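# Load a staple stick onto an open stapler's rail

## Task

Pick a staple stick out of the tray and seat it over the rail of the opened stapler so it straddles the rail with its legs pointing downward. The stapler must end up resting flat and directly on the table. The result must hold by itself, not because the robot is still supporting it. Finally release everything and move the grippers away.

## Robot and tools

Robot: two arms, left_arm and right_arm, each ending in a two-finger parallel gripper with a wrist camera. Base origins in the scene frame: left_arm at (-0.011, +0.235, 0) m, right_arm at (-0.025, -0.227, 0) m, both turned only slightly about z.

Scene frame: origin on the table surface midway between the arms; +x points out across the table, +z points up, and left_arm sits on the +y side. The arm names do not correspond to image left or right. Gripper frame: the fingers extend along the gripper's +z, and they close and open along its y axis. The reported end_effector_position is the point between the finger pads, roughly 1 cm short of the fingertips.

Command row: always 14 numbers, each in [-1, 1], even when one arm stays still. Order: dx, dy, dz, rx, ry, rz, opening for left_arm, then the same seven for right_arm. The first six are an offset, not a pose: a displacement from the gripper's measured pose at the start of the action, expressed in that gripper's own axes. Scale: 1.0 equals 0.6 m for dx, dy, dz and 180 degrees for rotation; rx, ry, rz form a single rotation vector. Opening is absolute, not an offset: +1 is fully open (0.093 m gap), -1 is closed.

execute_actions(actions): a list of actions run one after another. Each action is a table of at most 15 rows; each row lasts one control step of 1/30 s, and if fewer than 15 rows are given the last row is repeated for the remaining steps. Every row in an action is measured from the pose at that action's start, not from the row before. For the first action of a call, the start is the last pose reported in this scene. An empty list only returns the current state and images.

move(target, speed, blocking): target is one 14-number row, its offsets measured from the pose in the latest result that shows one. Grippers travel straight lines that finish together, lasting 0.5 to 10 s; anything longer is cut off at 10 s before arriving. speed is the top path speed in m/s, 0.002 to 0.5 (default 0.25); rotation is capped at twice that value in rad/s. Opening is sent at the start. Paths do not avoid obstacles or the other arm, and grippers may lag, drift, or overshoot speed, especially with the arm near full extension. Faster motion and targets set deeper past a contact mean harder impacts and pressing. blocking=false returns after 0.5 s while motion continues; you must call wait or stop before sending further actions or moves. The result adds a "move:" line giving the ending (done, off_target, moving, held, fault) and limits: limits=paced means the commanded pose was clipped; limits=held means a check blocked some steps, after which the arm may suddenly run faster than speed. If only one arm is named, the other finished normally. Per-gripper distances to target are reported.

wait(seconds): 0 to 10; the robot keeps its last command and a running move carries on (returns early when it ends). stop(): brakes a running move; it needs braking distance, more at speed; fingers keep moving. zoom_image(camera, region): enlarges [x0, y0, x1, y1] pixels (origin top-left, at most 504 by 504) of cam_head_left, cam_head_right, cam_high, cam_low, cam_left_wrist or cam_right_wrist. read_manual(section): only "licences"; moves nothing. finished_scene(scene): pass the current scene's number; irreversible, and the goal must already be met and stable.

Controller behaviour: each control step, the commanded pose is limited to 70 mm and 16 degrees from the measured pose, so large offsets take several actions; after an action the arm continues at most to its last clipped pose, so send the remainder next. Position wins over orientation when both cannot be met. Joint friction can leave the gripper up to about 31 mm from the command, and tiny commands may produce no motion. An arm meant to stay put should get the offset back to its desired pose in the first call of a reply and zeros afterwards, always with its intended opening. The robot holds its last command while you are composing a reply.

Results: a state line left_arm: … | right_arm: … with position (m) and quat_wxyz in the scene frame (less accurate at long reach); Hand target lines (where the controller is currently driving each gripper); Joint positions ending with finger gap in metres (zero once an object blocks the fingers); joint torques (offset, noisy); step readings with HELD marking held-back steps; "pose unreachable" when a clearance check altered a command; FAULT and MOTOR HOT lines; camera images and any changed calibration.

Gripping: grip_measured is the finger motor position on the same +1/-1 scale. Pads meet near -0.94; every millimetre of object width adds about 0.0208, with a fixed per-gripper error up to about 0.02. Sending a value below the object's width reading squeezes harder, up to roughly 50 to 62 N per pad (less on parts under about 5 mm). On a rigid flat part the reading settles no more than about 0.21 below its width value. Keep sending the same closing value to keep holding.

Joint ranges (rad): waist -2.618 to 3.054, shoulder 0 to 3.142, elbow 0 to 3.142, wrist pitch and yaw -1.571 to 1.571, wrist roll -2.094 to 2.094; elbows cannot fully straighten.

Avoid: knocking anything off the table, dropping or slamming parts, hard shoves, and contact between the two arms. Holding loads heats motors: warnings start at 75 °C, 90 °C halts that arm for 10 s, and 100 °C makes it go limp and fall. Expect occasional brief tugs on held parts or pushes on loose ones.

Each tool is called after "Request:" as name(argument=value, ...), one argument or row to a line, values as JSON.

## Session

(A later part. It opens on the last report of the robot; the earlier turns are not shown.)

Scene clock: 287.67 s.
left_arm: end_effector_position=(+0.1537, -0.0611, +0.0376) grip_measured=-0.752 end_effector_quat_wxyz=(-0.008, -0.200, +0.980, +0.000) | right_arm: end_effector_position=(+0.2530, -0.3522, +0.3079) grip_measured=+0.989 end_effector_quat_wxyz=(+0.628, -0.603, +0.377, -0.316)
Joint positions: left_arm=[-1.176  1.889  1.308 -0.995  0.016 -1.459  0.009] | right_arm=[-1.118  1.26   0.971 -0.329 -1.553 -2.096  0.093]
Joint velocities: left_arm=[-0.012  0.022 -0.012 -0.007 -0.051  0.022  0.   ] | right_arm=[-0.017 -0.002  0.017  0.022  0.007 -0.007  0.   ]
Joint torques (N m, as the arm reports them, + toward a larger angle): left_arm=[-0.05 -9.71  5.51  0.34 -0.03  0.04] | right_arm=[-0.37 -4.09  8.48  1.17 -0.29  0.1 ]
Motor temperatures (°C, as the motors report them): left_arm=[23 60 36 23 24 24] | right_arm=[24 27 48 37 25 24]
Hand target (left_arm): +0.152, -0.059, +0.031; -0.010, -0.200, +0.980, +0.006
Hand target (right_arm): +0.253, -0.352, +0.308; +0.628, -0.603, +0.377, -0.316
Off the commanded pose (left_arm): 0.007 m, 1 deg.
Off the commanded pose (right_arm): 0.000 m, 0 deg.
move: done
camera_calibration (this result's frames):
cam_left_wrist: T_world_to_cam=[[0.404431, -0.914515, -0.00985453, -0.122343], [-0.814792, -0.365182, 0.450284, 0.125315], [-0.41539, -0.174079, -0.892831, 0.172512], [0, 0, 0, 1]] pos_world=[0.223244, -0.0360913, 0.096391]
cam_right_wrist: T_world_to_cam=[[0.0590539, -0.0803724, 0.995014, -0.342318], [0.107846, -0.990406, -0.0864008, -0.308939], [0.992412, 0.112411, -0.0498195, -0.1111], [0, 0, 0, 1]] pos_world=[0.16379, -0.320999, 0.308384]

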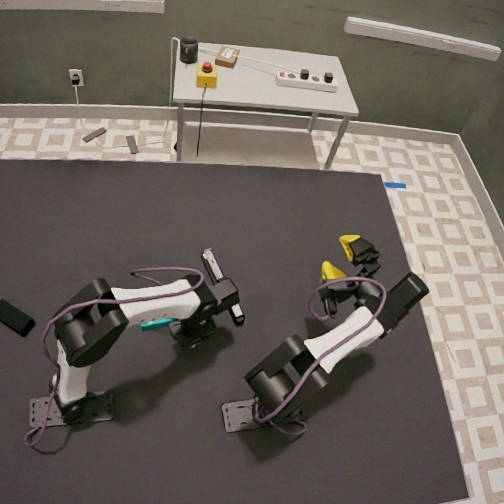

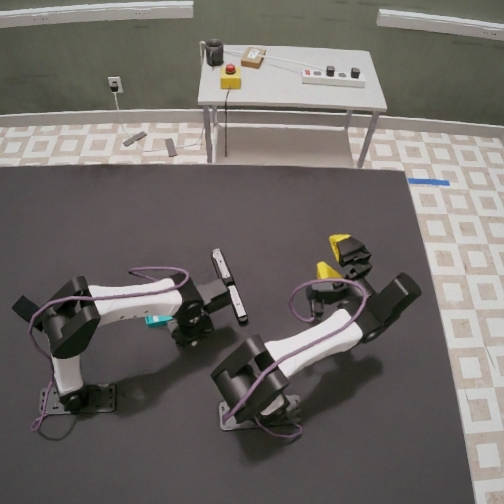

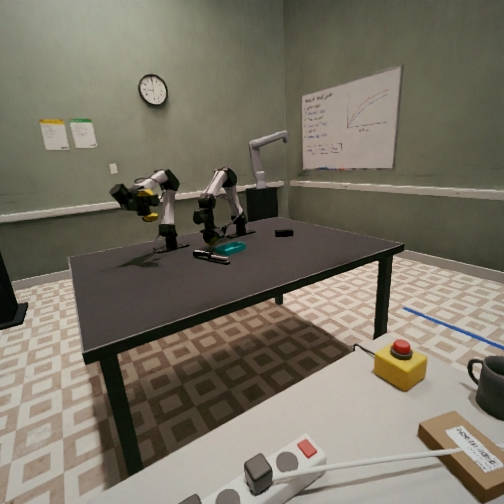

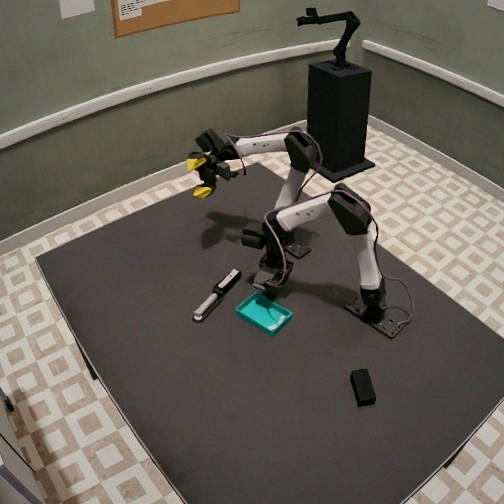

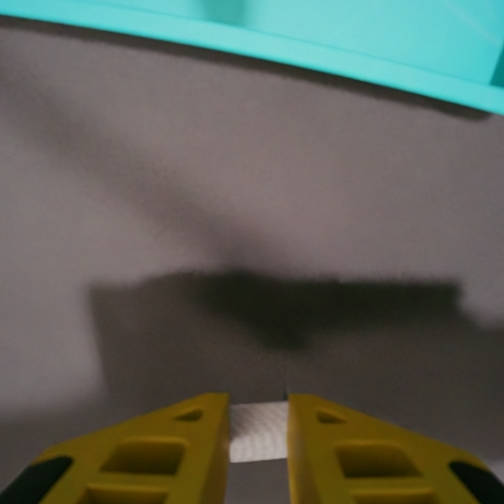

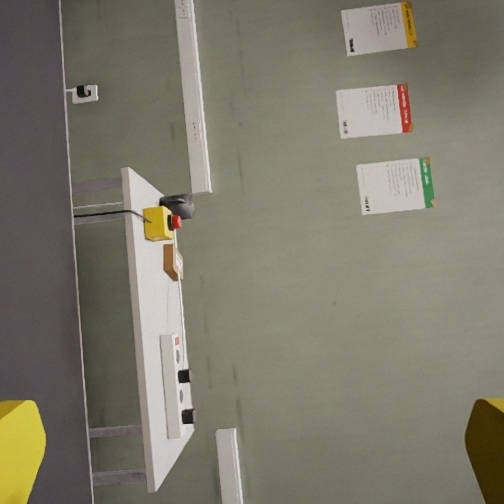

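Request:
move(
  target=[0,0,0.035,0,0,0,-0.76,0,0,0,0,0,0,1],
  speed=0.012,
)

Scene clock: 292.63 s.
left_arm: end_effector_position=(+0.1552, -0.0638, +0.0239) grip_measured=-0.752 end_effector_quat_wxyz=(-0.006, -0.200, +0.980, -0.007) | right_arm: end_effector_position=(+0.2530, -0.3522, +0.3079) grip_measured=+0.989 end_effector_quat_wxyz=(+0.628, -0.603, +0.377, -0.316)
Joint positions: left_arm=[-1.176  1.906  1.273 -0.928  0.016 -1.459  0.009] | right_arm=[-1.118  1.26   0.971 -0.329 -1.553 -2.096  0.093]
Joint velocities: left_arm=[-0.007 -0.017 -0.002  0.037 -0.037  0.081 -0.   ] | right_arm=[ 0.022 -0.012 -0.017  0.037 -0.037  0.066  0.   ]
Joint torques (N m, as the arm reports them, + toward a larger angle): left_arm=[ 0.1  -9.57  5.28  0.38 -0.03  0.05] | right_arm=[-0.34 -4.13  8.49  1.16 -0.26  0.12]
Motor temperatures (°C, as the motors report them): left_arm=[23 58 35 23 24 24] | right_arm=[24 27 48 37 25 24]
Hand target (left_arm): +0.153, -0.061, +0.017; -0.008, -0.200, +0.980, +0.000
Hand target (right_arm): +0.253, -0.352, +0.308; +0.628, -0.603, +0.377, -0.316
Off the commanded pose (left_arm): 0.008 m, 1 deg.
Off the commanded pose (right_arm): 0.000 m, 0 deg.
move: done
camera_calibration (this result's frames):
cam_left_wrist: T_world_to_cam=[[0.40445, -0.914549, 0.00457199, -0.125893], [-0.817999, -0.359507, 0.449036, 0.132651], [-0.409021, -0.185352, -0.893502, 0.158706], [0, 0, 0, 1]] pos_world=[0.22434, -0.0380303, 0.0828143]
cam_right_wrist: T_world_to_cam=[[0.0590539, -0.0803724, 0.995014, -0.342318], [0.107846, -0.990406, -0.0864008, -0.308939], [0.992412, 0.112411, -0.0498195, -0.1111], [0, 0, 0, 1]] pos_world=[0.16379, -0.320999, 0.308384]

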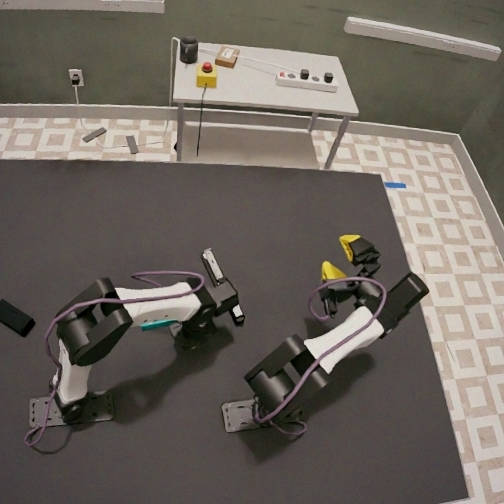

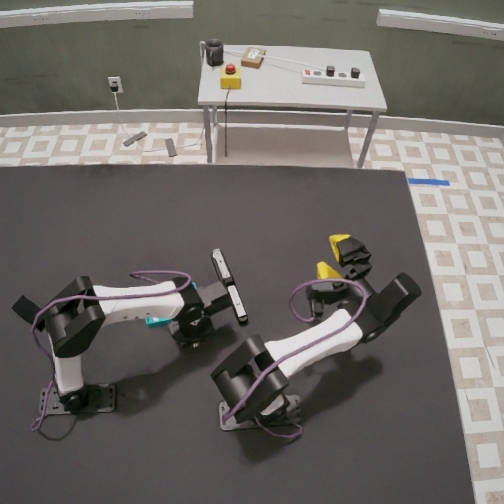

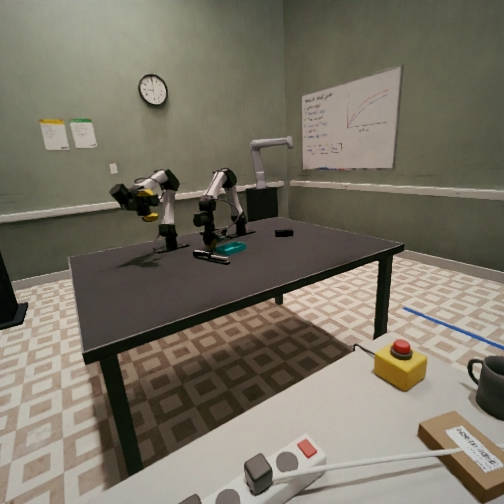

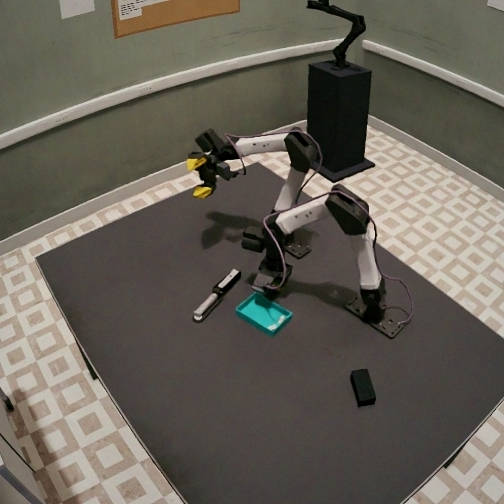

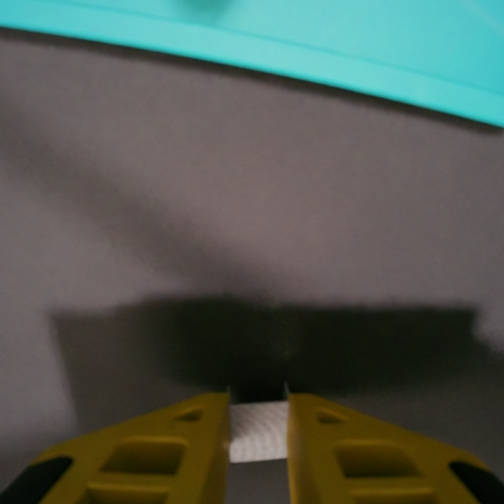

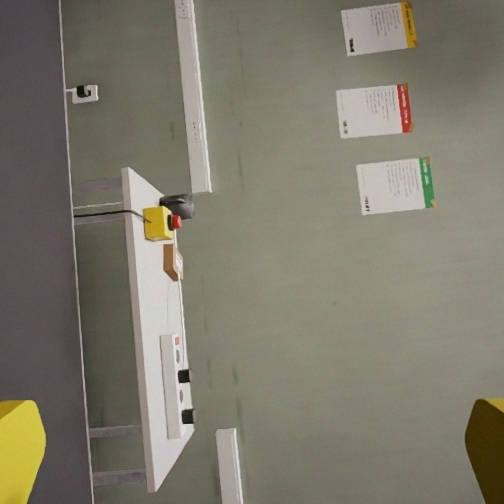

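Request:
execute_actions(
  actions=[
    [[0,0,0,0,0,0,-0.45,0,0,0,0,0,0,1]],
    [[0,0,0,0,0,0,-0.45,0,0,0,0,0,0,1]],
  ],
)

Request:
move(
  target=[0,0,-0.2,0,0,0,-0.45,0,0,0,0,0,0,1],
  speed=0.1,
)

Request:
move(
  target=[-0.2,0.58,-0.1,0,0,0,0,0,0,0,0,0,0,1],
)

Scene clock: 303.27 s.
left_arm: end_effector_position=(+0.1554, -0.0642, +0.0239) grip_measured=-0.452 end_effector_quat_wxyz=(-0.006, -0.200, +0.980, -0.008) | right_arm: end_effector_position=(+0.2530, -0.3522, +0.3079) grip_measured=+0.989 end_effector_quat_wxyz=(+0.628, -0.603, +0.377, -0.316)
Joint positions: left_arm=[-1.176  1.906  1.273 -0.926  0.016 -1.459  0.023] | right_arm=[-1.118  1.26   0.971 -0.329 -1.553 -2.096  0.093]
Joint velocities: left_arm=[ 0.002 -0.022  0.002  0.051  0.007 -0.037 -0.001] | right_arm=[ 0.007 -0.007 -0.002 -0.022  0.007  0.037  0.002]
Joint torques (N m, as the arm reports them, + toward a larger angle): left_arm=[  0.17 -10.64   6.73   0.29  -0.06   0.05] | right_arm=[-0.34 -4.1   8.48  1.19 -0.26  0.12]
Motor temperatures (°C, as the motors report them): left_arm=[23 55 35 23 24 23] | right_arm=[24 27 48 37 25 24]
Hand target (left_arm): +0.155, -0.064, +0.024; -0.006, -0.200, +0.980, -0.008
Hand target (right_arm): +0.253, -0.352, +0.308; +0.628, -0.603, +0.377, -0.316
Off the commanded pose (left_arm): 0.000 m, 0 deg.
Off the commanded pose (right_arm): 0.000 m, 0 deg.
Step readings (end_effector_position; steps 1 to 15: 1st action; 16 to 30: 2nd action):
0: left_arm (+0.1554, -0.0642, +0.0239) | right_arm (+0.2530, -0.3522, +0.3079)
1: left_arm (+0.1554, -0.0642, +0.0239) | right_arm (+0.2530, -0.3522, +0.3079)
2: left_arm (+0.1554, -0.0642, +0.0239) | right_arm (+0.2530, -0.3522, +0.3079)
4: left_arm (+0.1554, -0.0642, +0.0239) | right_arm (+0.2530, -0.3522, +0.3079)
8: left_arm (+0.1554, -0.0642, +0.0239) | right_arm (+0.2530, -0.3522, +0.3079)
15: left_arm (+0.1554, -0.0642, +0.0239) | right_arm (+0.2530, -0.3522, +0.3079)
16: left_arm (+0.1554, -0.0642, +0.0239) | right_arm (+0.2530, -0.3522, +0.3079)
17: left_arm (+0.1554, -0.0642, +0.0239) | right_arm (+0.2530, -0.3522, +0.3079)
19: left_arm (+0.1554, -0.0642, +0.0239) | right_arm (+0.2530, -0.3522, +0.3079)
23: left_arm (+0.1554, -0.0642, +0.0239) | right_arm (+0.2530, -0.3522, +0.3079)
30: end_effector_position above
camera_calibration (this result's frames):
cam_left_wrist: T_world_to_cam=[[0.404445, -0.91454, 0.00647021, -0.126397], [-0.81842, -0.358761, 0.448865, 0.132807], [-0.408183, -0.186836, -0.893576, 0.158504], [0, 0, 0, 1]] pos_world=[0.224512, -0.0383349, 0.0828411]
cam_right_wrist: T_world_to_cam=[[0.0590539, -0.0803724, 0.995014, -0.342318], [0.107846, -0.990406, -0.0864008, -0.308939], [0.992412, 0.112411, -0.0498195, -0.1111], [0, 0, 0, 1]] pos_world=[0.16379, -0.320999, 0.308384]

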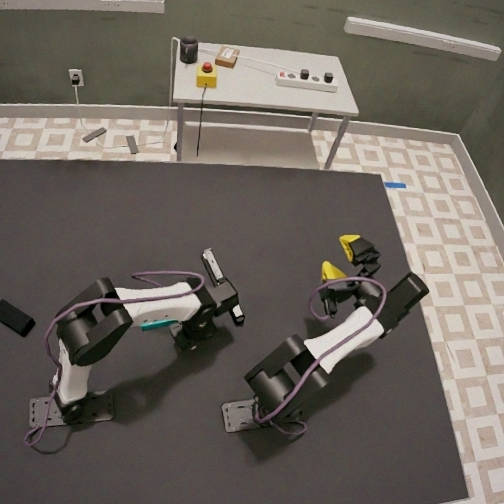

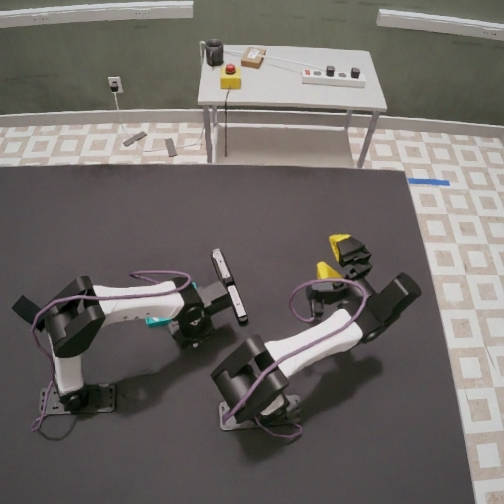

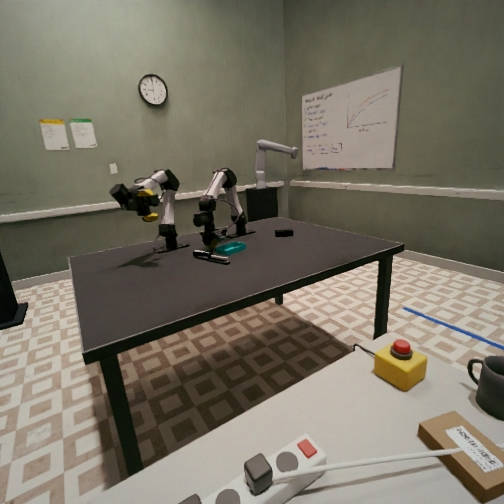

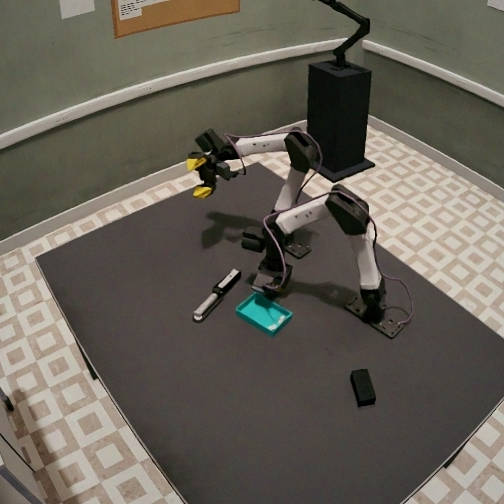

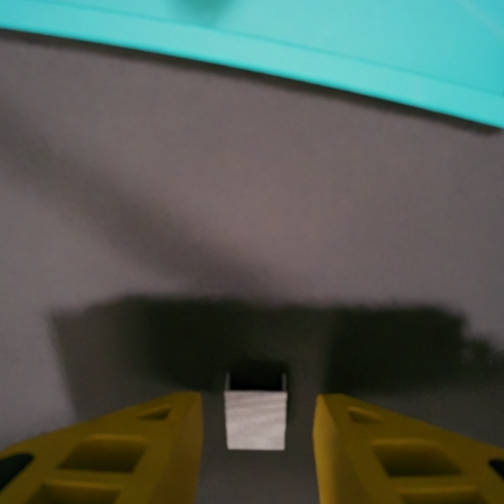

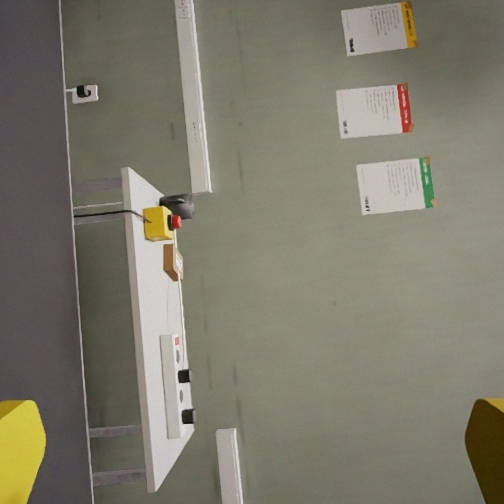

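Scene clock: 305.03 s.
left_arm: end_effector_position=(+0.1545, -0.0626, +0.1364) grip_measured=-0.452 end_effector_quat_wxyz=(-0.008, -0.200, +0.980, -0.000) | right_arm: end_effector_position=(+0.2530, -0.3522, +0.3079) grip_measured=+0.989 end_effector_quat_wxyz=(+0.628, -0.603, +0.377, -0.316)
Joint positions: left_arm=[-1.176  1.839  1.641 -1.378  0.016 -1.459  0.024] | right_arm=[-1.118  1.26   0.971 -0.329 -1.553 -2.096  0.093]
Joint velocities: left_arm=[ 0.002 -0.002  0.007 -0.007 -0.051 -0.066 -0.   ] | right_arm=[-0.012  0.002 -0.002 -0.037 -0.11   0.037 -0.   ]
Joint torques (N m, as the arm reports them, + toward a larger angle): left_arm=[  0.42 -11.66   8.81   0.17  -0.05   0.08] | right_arm=[-0.43 -4.05  8.61  1.19 -0.27  0.09]
Motor temperatures (°C, as the motors report them): left_arm=[23 55 35 23 24 23] | right_arm=[24 27 48 37 25 24]
Hand target (left_arm): +0.156, -0.063, +0.144; -0.006, -0.200, +0.980, -0.008
Hand target (right_arm): +0.253, -0.352, +0.308; +0.628, -0.603, +0.377, -0.316
Off the commanded pose (left_arm): 0.008 m, 1 deg.
Off the commanded pose (right_arm): 0.000 m, 0 deg.
move: done
camera_calibration (this result's frames):
cam_left_wrist: T_world_to_cam=[[0.404433, -0.914519, -0.0094749, -0.123138], [-0.814877, -0.365032, 0.450252, 0.0810132], [-0.415223, -0.174376, -0.892851, 0.260738], [0, 0, 0, 1]] pos_world=[0.224081, -0.0375729, 0.195158]
cam_right_wrist: T_world_to_cam=[[0.0590539, -0.0803724, 0.995014, -0.342318], [0.107846, -0.990406, -0.0864008, -0.308939], [0.992412, 0.112411, -0.0498195, -0.1111], [0, 0, 0, 1]] pos_world=[0.16379, -0.320999, 0.308384]

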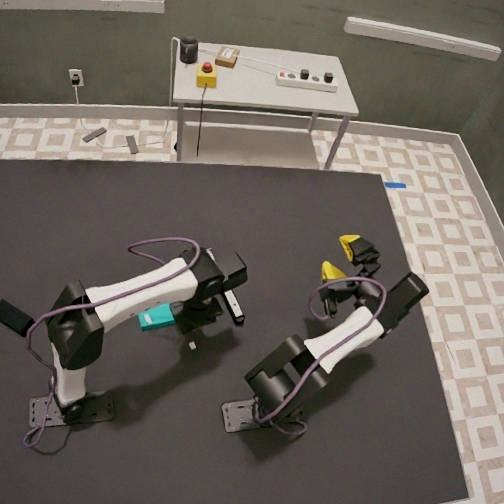

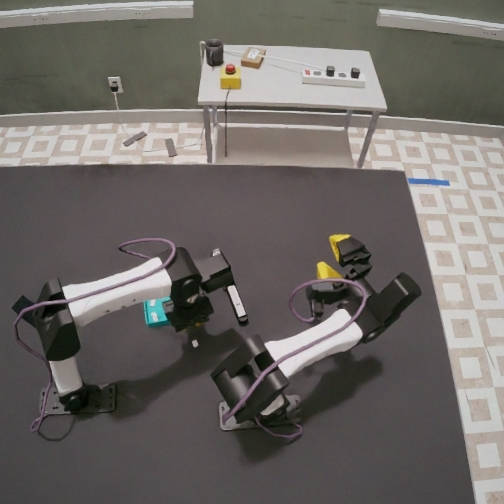

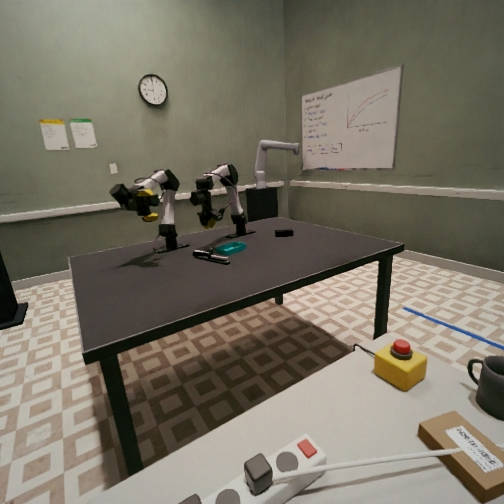

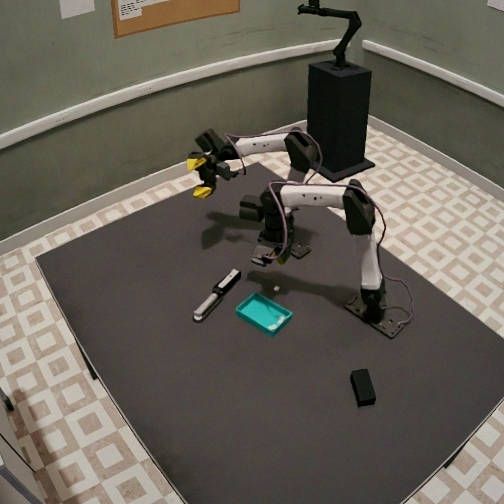

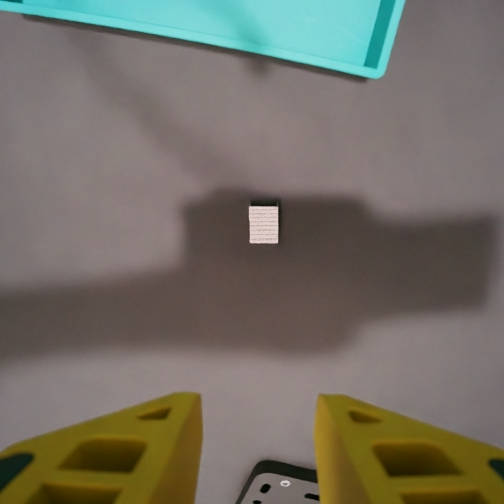

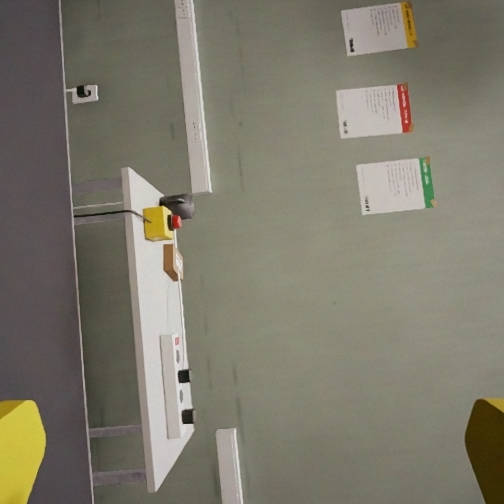

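Scene clock: 307.33 s.
left_arm: end_effector_position=(+0.1323, +0.3054, +0.1986) grip_measured=-0.002 end_effector_quat_wxyz=(+0.074, -0.199, +0.977, +0.031) | right_arm: end_effector_position=(+0.2530, -0.3522, +0.3079) grip_measured=+0.989 end_effector_quat_wxyz=(+0.628, -0.603, +0.377, -0.316)
Joint positions: left_arm=[ 0.308  1.046  1.196 -1.562 -0.026  0.028  0.045] | right_arm=[-1.118  1.26   0.971 -0.329 -1.553 -2.096  0.093]
Joint velocities: left_arm=[ 0.002  0.017  0.017 -0.007 -0.007  0.11  -0.   ] | right_arm=[ 0.007  0.007  0.012  0.037 -0.022 -0.11  -0.001]
Joint torques (N m, as the arm reports them, + toward a larger angle): left_arm=[ 1.17 -0.17  8.79  0.61  0.05  0.13] | right_arm=[-0.44 -4.16  8.5   1.19 -0.23  0.13]
Motor temperatures (°C, as the motors report them): left_arm=[23 54 35 23 24 23] | right_arm=[24 27 48 37 25 24]
Hand target (left_arm): +0.134, +0.307, +0.201; +0.075, -0.198, +0.977, +0.028
Hand target (right_arm): +0.253, -0.352, +0.308; +0.628, -0.603, +0.377, -0.316
Off the commanded pose (left_arm): 0.004 m, 10 deg.
Off the commanded pose (right_arm): 0.000 m, 0 deg.
joint sent to its limit (left arm) — the command would take joint 4 (wrist pitch) past its lower limit, so that joint was sent only as far as its limit.
move: off_target (left_arm)
camera_calibration (this result's frames):
cam_left_wrist: T_world_to_cam=[[0.406711, -0.912914, -0.0342713, 0.227121], [-0.870679, -0.398707, 0.288014, 0.219135], [-0.276596, -0.0872989, -0.957013, 0.339038], [0, 0, 0, 1]] pos_world=[0.1922, 0.32431, 0.269134]
cam_right_wrist: T_world_to_cam=[[0.0590539, -0.0803724, 0.995014, -0.342318], [0.107846, -0.990406, -0.0864008, -0.308939], [0.992412, 0.112411, -0.0498195, -0.1111], [0, 0, 0, 1]] pos_world=[0.16379, -0.320999, 0.308384]

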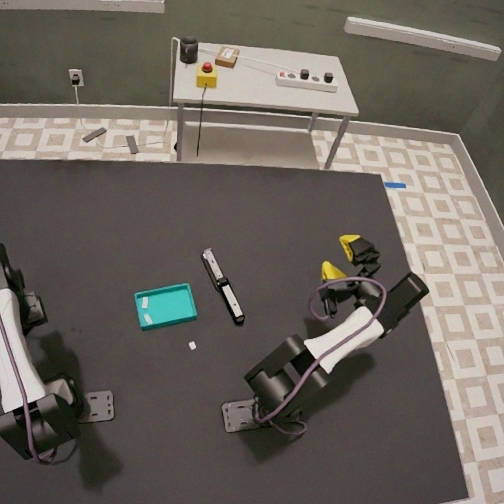

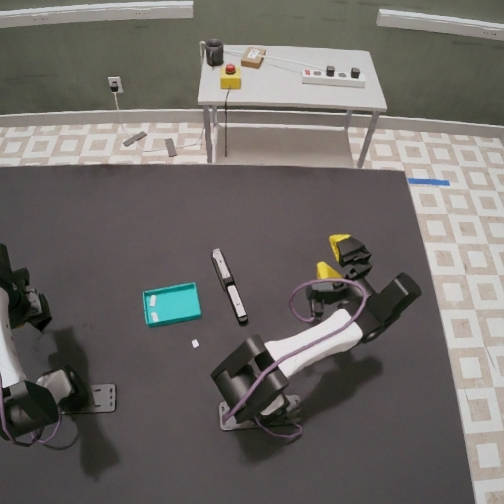

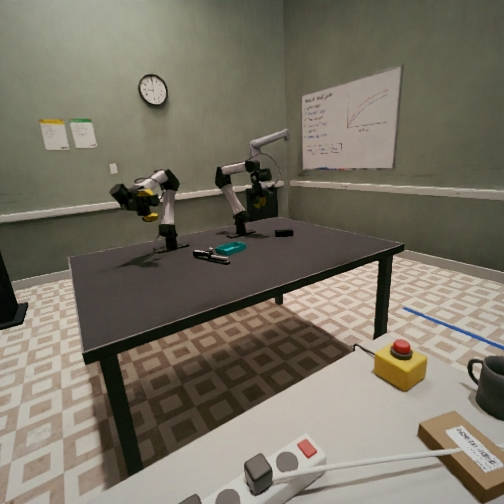

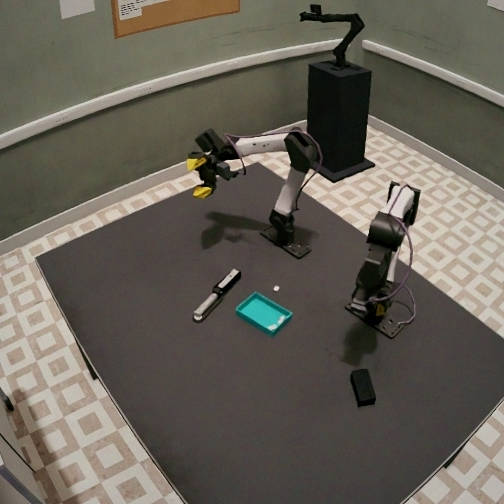

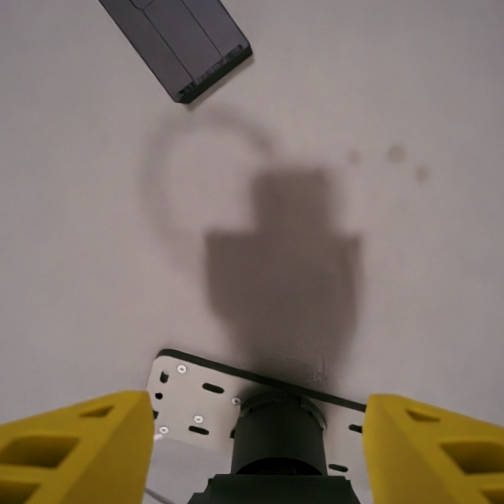

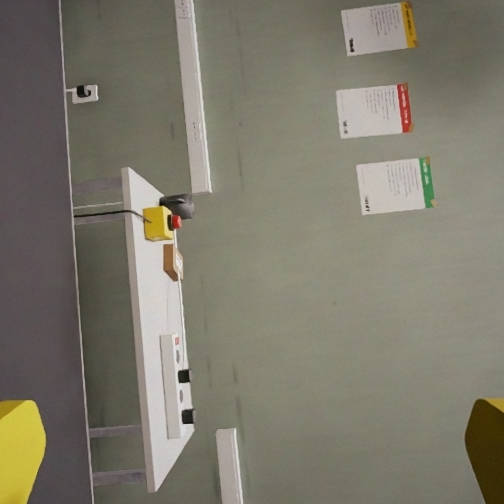

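Request:
move(
  target=[0,0,0,0,0,0,0,-0.207,0.30,0.042,-0.336,0.427,0.399,-0.45],
  speed=0.15,
)

Scene clock: 333.10 s.
left_arm: end_effector_position=(+0.1323, +0.3054, +0.1986) grip_measured=-0.002 end_effector_quat_wxyz=(+0.074, -0.198, +0.977, +0.031) | right_arm: end_effector_position=(+0.1968, -0.2229, +0.1414) grip_measured=-0.449 end_effector_quat_wxyz=(+0.008, -0.207, +0.978, +0.000)
Joint positions: left_arm=[ 0.308  1.046  1.196 -1.562 -0.026  0.031  0.045] | right_arm=[-0.094  1.363  1.171 -1.362 -0.004 -0.404  0.024]
Joint velocities: left_arm=[ 0.002  0.012 -0.007 -0.022  0.007 -0.037  0.001] | right_arm=[ 0.007  0.002  0.017 -0.081  0.022  0.007 -0.   ]
Joint torques (N m, as the arm reports them, + toward a larger angle): left_arm=[ 0.21 -1.52  7.09  0.64  0.    0.03] | right_arm=[ 0.33 -3.07  9.33  0.38 -0.01  0.13]
Motor temperatures (°C, as the motors report them): left_arm=[23 44 36 23 24 23] | right_arm=[24 27 48 37 25 24]
Hand target (left_arm): +0.132, +0.305, +0.199; +0.074, -0.199, +0.977, +0.031
Hand target (right_arm): +0.199, -0.219, +0.143; +0.005, -0.206, +0.979, +0.008
Off the commanded pose (left_arm): 0.000 m, 0 deg.
Off the commanded pose (right_arm): 0.005 m, 1 deg.
move: done
camera_calibration (this result's frames):
cam_left_wrist: T_world_to_cam=[[0.404295, -0.913971, -0.0346927, 0.227847], [-0.871658, -0.396513, 0.28808, 0.218582], [-0.277053, -0.0862292, -0.956978, 0.338765], [0, 0, 0, 1]] pos_world=[0.192267, 0.324128, 0.269126]
cam_right_wrist: T_world_to_cam=[[0.398916, -0.916979, 0.0040124, -0.276169], [-0.838494, -0.362994, 0.406403, 0.0671274], [-0.371206, -0.165485, -0.913685, 0.250452], [0, 0, 0, 1]] pos_world=[0.259424, -0.187428, 0.202662]

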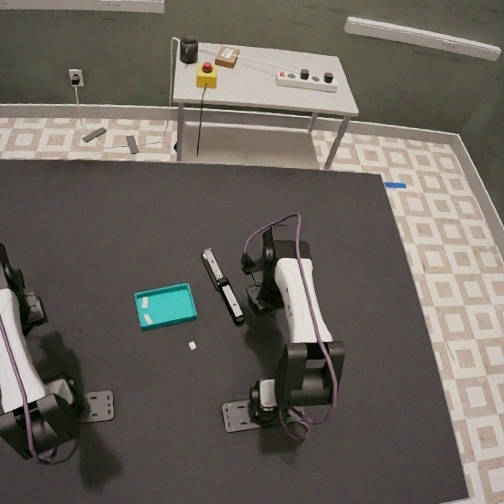

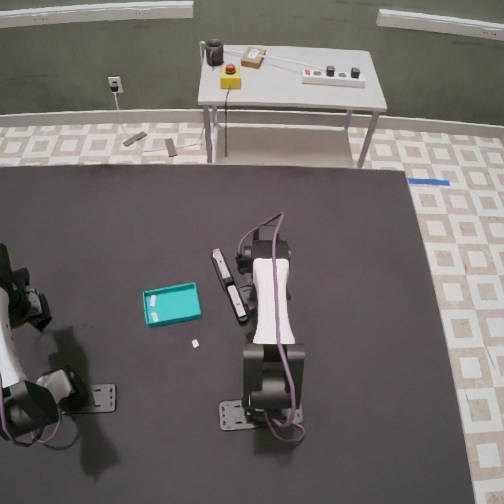

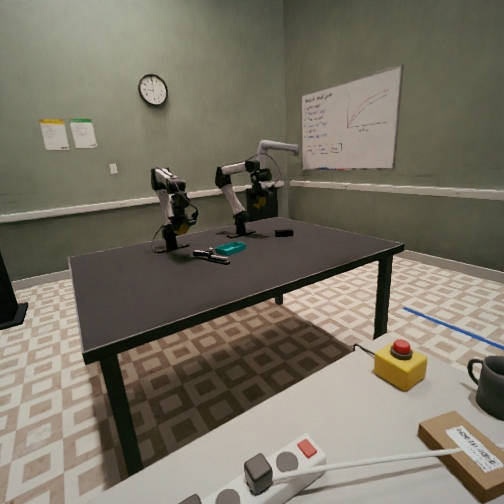

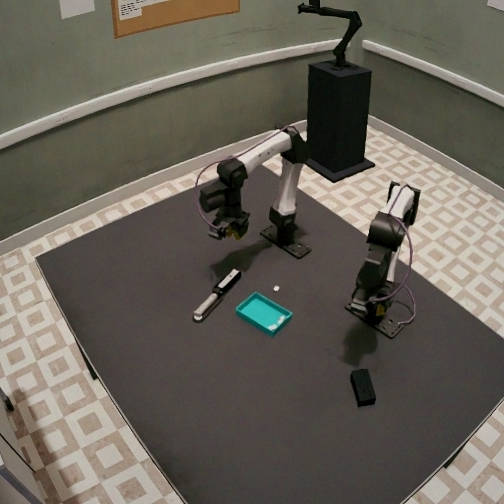

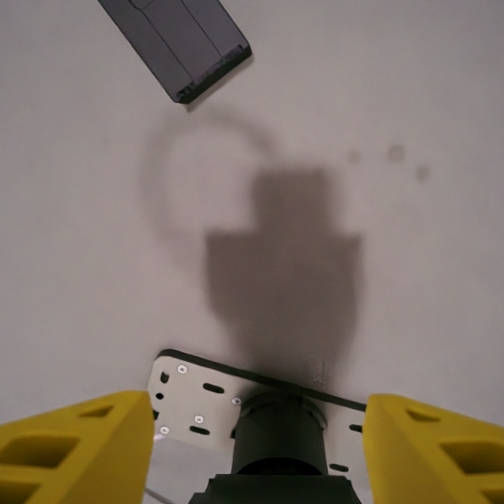

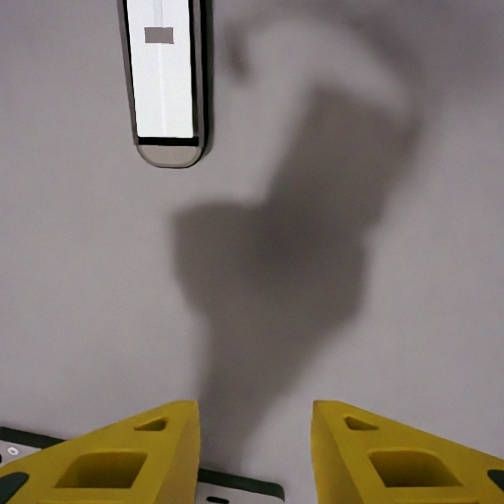

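Request:
move(
  target=[0,0,0,0,0,0,0,-0.043,0.27,0.085,0,0,0,-0.45],
  speed=0.12,
)

Scene clock: 344.63 s.
left_arm: end_effector_position=(+0.1323, +0.3054, +0.1986) grip_measured=-0.002 end_effector_quat_wxyz=(+0.074, -0.198, +0.977, +0.031) | right_arm: end_effector_position=(+0.1587, -0.0627, +0.0989) grip_measured=-0.449 end_effector_quat_wxyz=(+0.015, -0.210, +0.978, +0.011)
Joint positions: left_arm=[ 0.308  1.046  1.196 -1.562 -0.026  0.031  0.045] | right_arm=[ 0.619  1.445  1.068 -1.157 -0.004  0.304  0.024]
Joint velocities: left_arm=[-0.017 -0.007 -0.012  0.022 -0.022 -0.037 -0.   ] | right_arm=[ 0.002  0.007 -0.007 -0.007  0.007 -0.007 -0.001]
Joint torques (N m, as the arm reports them, + toward a larger angle): left_arm=[ 0.12 -1.55  7.11  0.66 -0.02  0.03] | right_arm=[ 0.15 -3.95  6.47  0.57  0.2   0.13]
Motor temperatures (°C, as the motors report them): left_arm=[23 42 36 23 24 23] | right_arm=[24 27 49 36 25 24]
Hand target (left_arm): +0.132, +0.305, +0.199; +0.074, -0.198, +0.977, +0.031
Hand target (right_arm): +0.158, -0.063, +0.092; +0.009, -0.207, +0.978, +0.006
Off the commanded pose (left_arm): 0.000 m, 0 deg.
Off the commanded pose (right_arm): 0.009 m, 1 deg.
move: done
camera_calibration (this result's frames):
cam_left_wrist: T_world_to_cam=[[0.404295, -0.913971, -0.0346927, 0.227847], [-0.871658, -0.396513, 0.28808, 0.218582], [-0.277053, -0.0862292, -0.956978, 0.338765], [0, 0, 0, 1]] pos_world=[0.192267, 0.324128, 0.269126]
cam_right_wrist: T_world_to_cam=[[0.403702, -0.914785, -0.0139245, -0.112769], [-0.840389, -0.3768, 0.389575, 0.111754], [-0.361624, -0.14557, -0.92089, 0.224389], [0, 0, 0, 1]] pos_world=[0.220587, -0.0283859, 0.161531]

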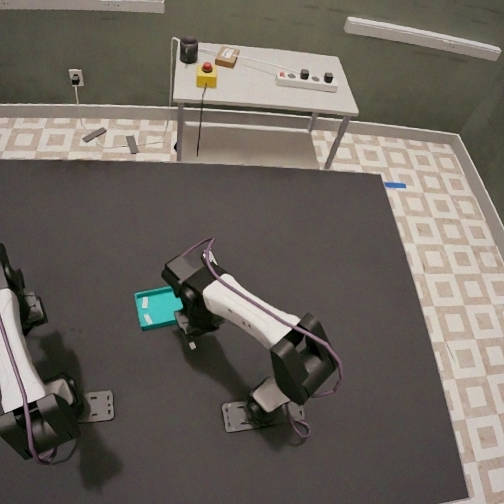

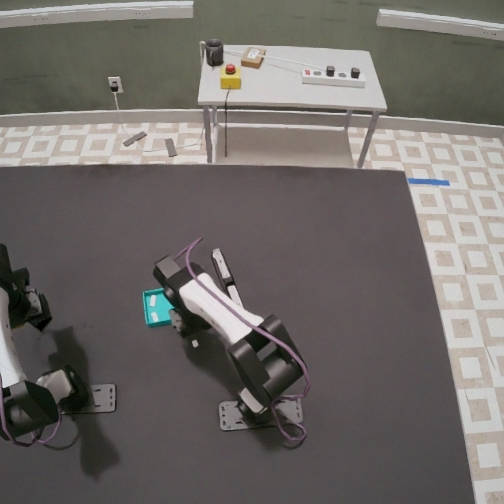

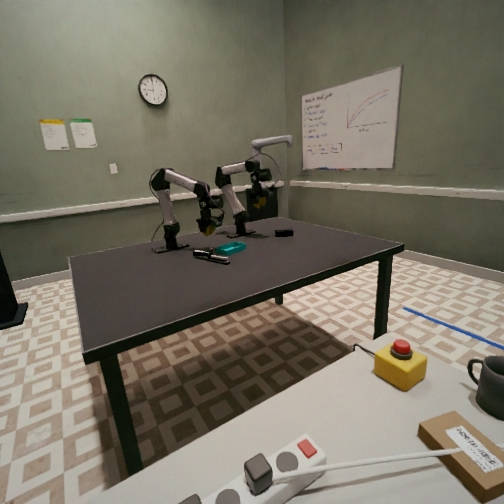

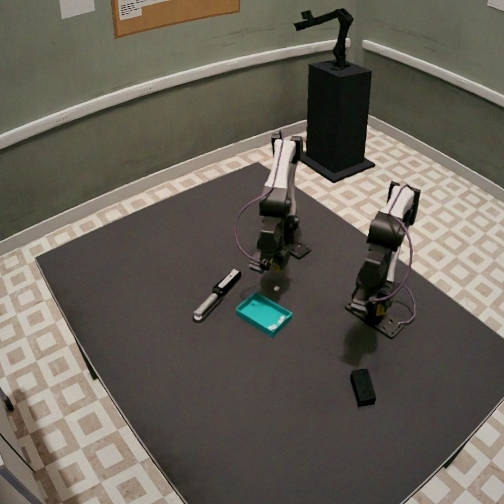

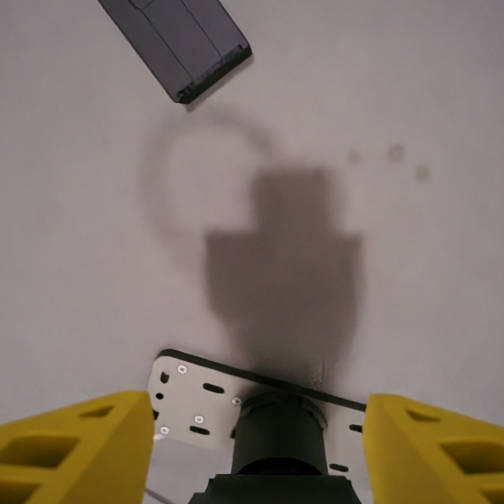

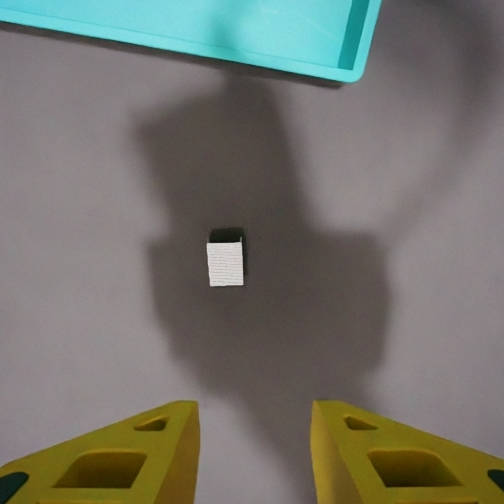

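Request:
move(
  target=[0,0,0,0,0,0,0,0,0.022,0.085,0,0,0,-0.4],
  speed=0.05,
)

Scene clock: 354.57 s.
left_arm: end_effector_position=(+0.1323, +0.3054, +0.1986) grip_measured=-0.002 end_effector_quat_wxyz=(+0.074, -0.198, +0.977, +0.031) | right_arm: end_effector_position=(+0.1591, -0.0469, +0.0573) grip_measured=-0.402 end_effector_quat_wxyz=(+0.025, -0.210, +0.977, +0.018)
Joint positions: left_arm=[ 0.308  1.046  1.196 -1.562 -0.026  0.031  0.045] | right_arm=[ 0.664  1.502  0.949 -0.956 -0.004  0.348  0.026]
Joint velocities: left_arm=[ 0.002  0.002 -0.012 -0.037  0.007 -0.037  0.001] | right_arm=[-0.012 -0.007  0.002 -0.037  0.022 -0.066  0.   ]
Joint torques (N m, as the arm reports them, + toward a larger angle): left_arm=[ 0.15 -1.55  7.21  0.64 -0.02  0.03] | right_arm=[ 0.33 -4.23  5.39  0.59  0.14  0.18]
Motor temperatures (°C, as the motors report them): left_arm=[23 40 36 23 24 23] | right_arm=[24 27 48 35 25 24]
Hand target (left_arm): +0.132, +0.305, +0.199; +0.074, -0.198, +0.977, +0.031
Hand target (right_arm): +0.155, -0.049, +0.048; +0.015, -0.210, +0.978, +0.011
Off the commanded pose (left_arm): 0.000 m, 0 deg.
Off the commanded pose (right_arm): 0.011 m, 1 deg.
move: off_target (right_arm)
camera_calibration (this result's frames):
cam_left_wrist: T_world_to_cam=[[0.404295, -0.913971, -0.0346927, 0.227847], [-0.871658, -0.396513, 0.28808, 0.218582], [-0.277053, -0.0862292, -0.956978, 0.338765], [0, 0, 0, 1]] pos_world=[0.192267, 0.324128, 0.269126]
cam_right_wrist: T_world_to_cam=[[0.405109, -0.913953, -0.0240147, -0.0986591], [-0.846201, -0.384764, 0.368646, 0.135937], [-0.346166, -0.129021, -0.929259, 0.187375], [0, 0, 0, 1]] pos_world=[0.219861, -0.0136907, 0.121638]

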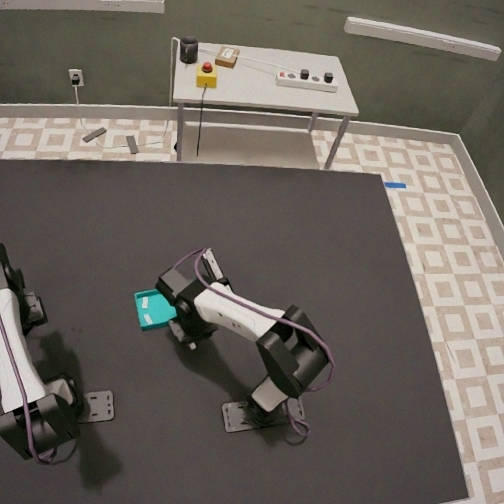

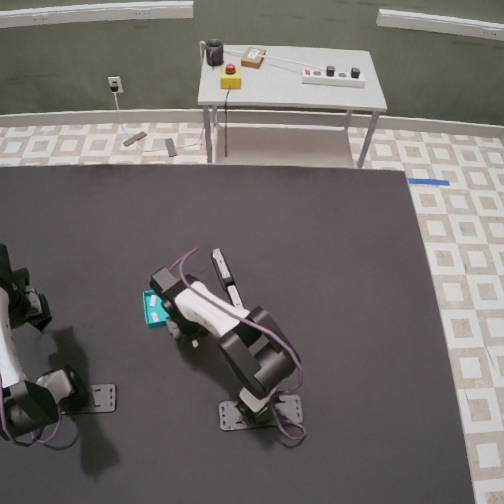

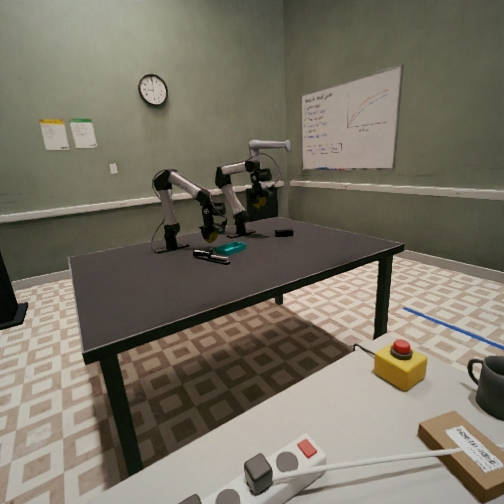

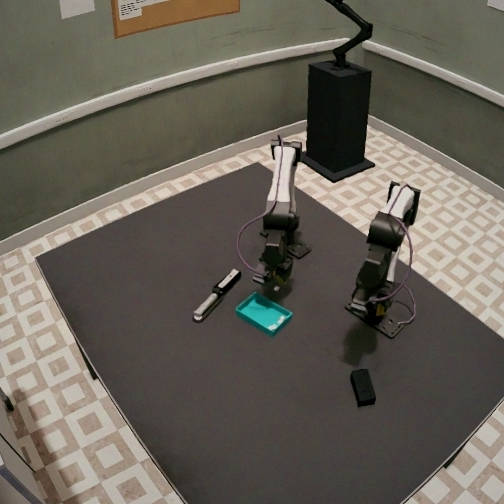

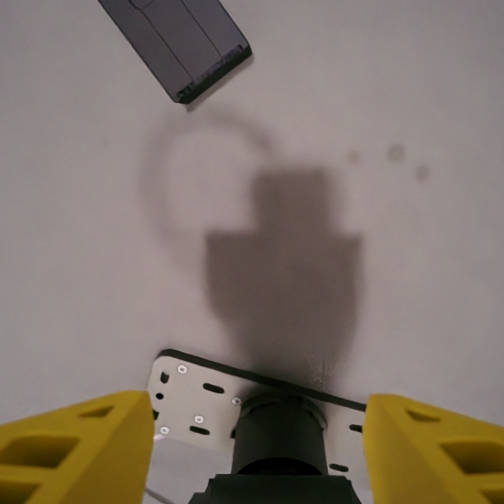

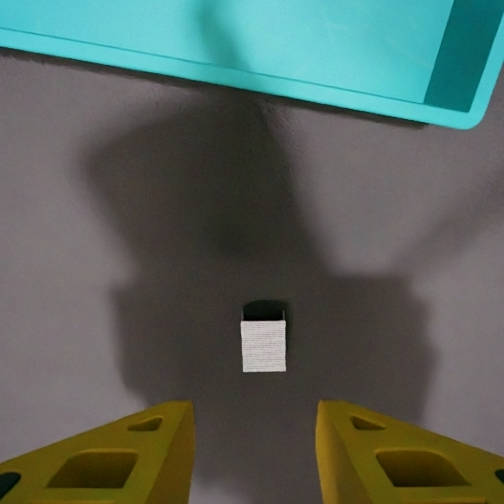

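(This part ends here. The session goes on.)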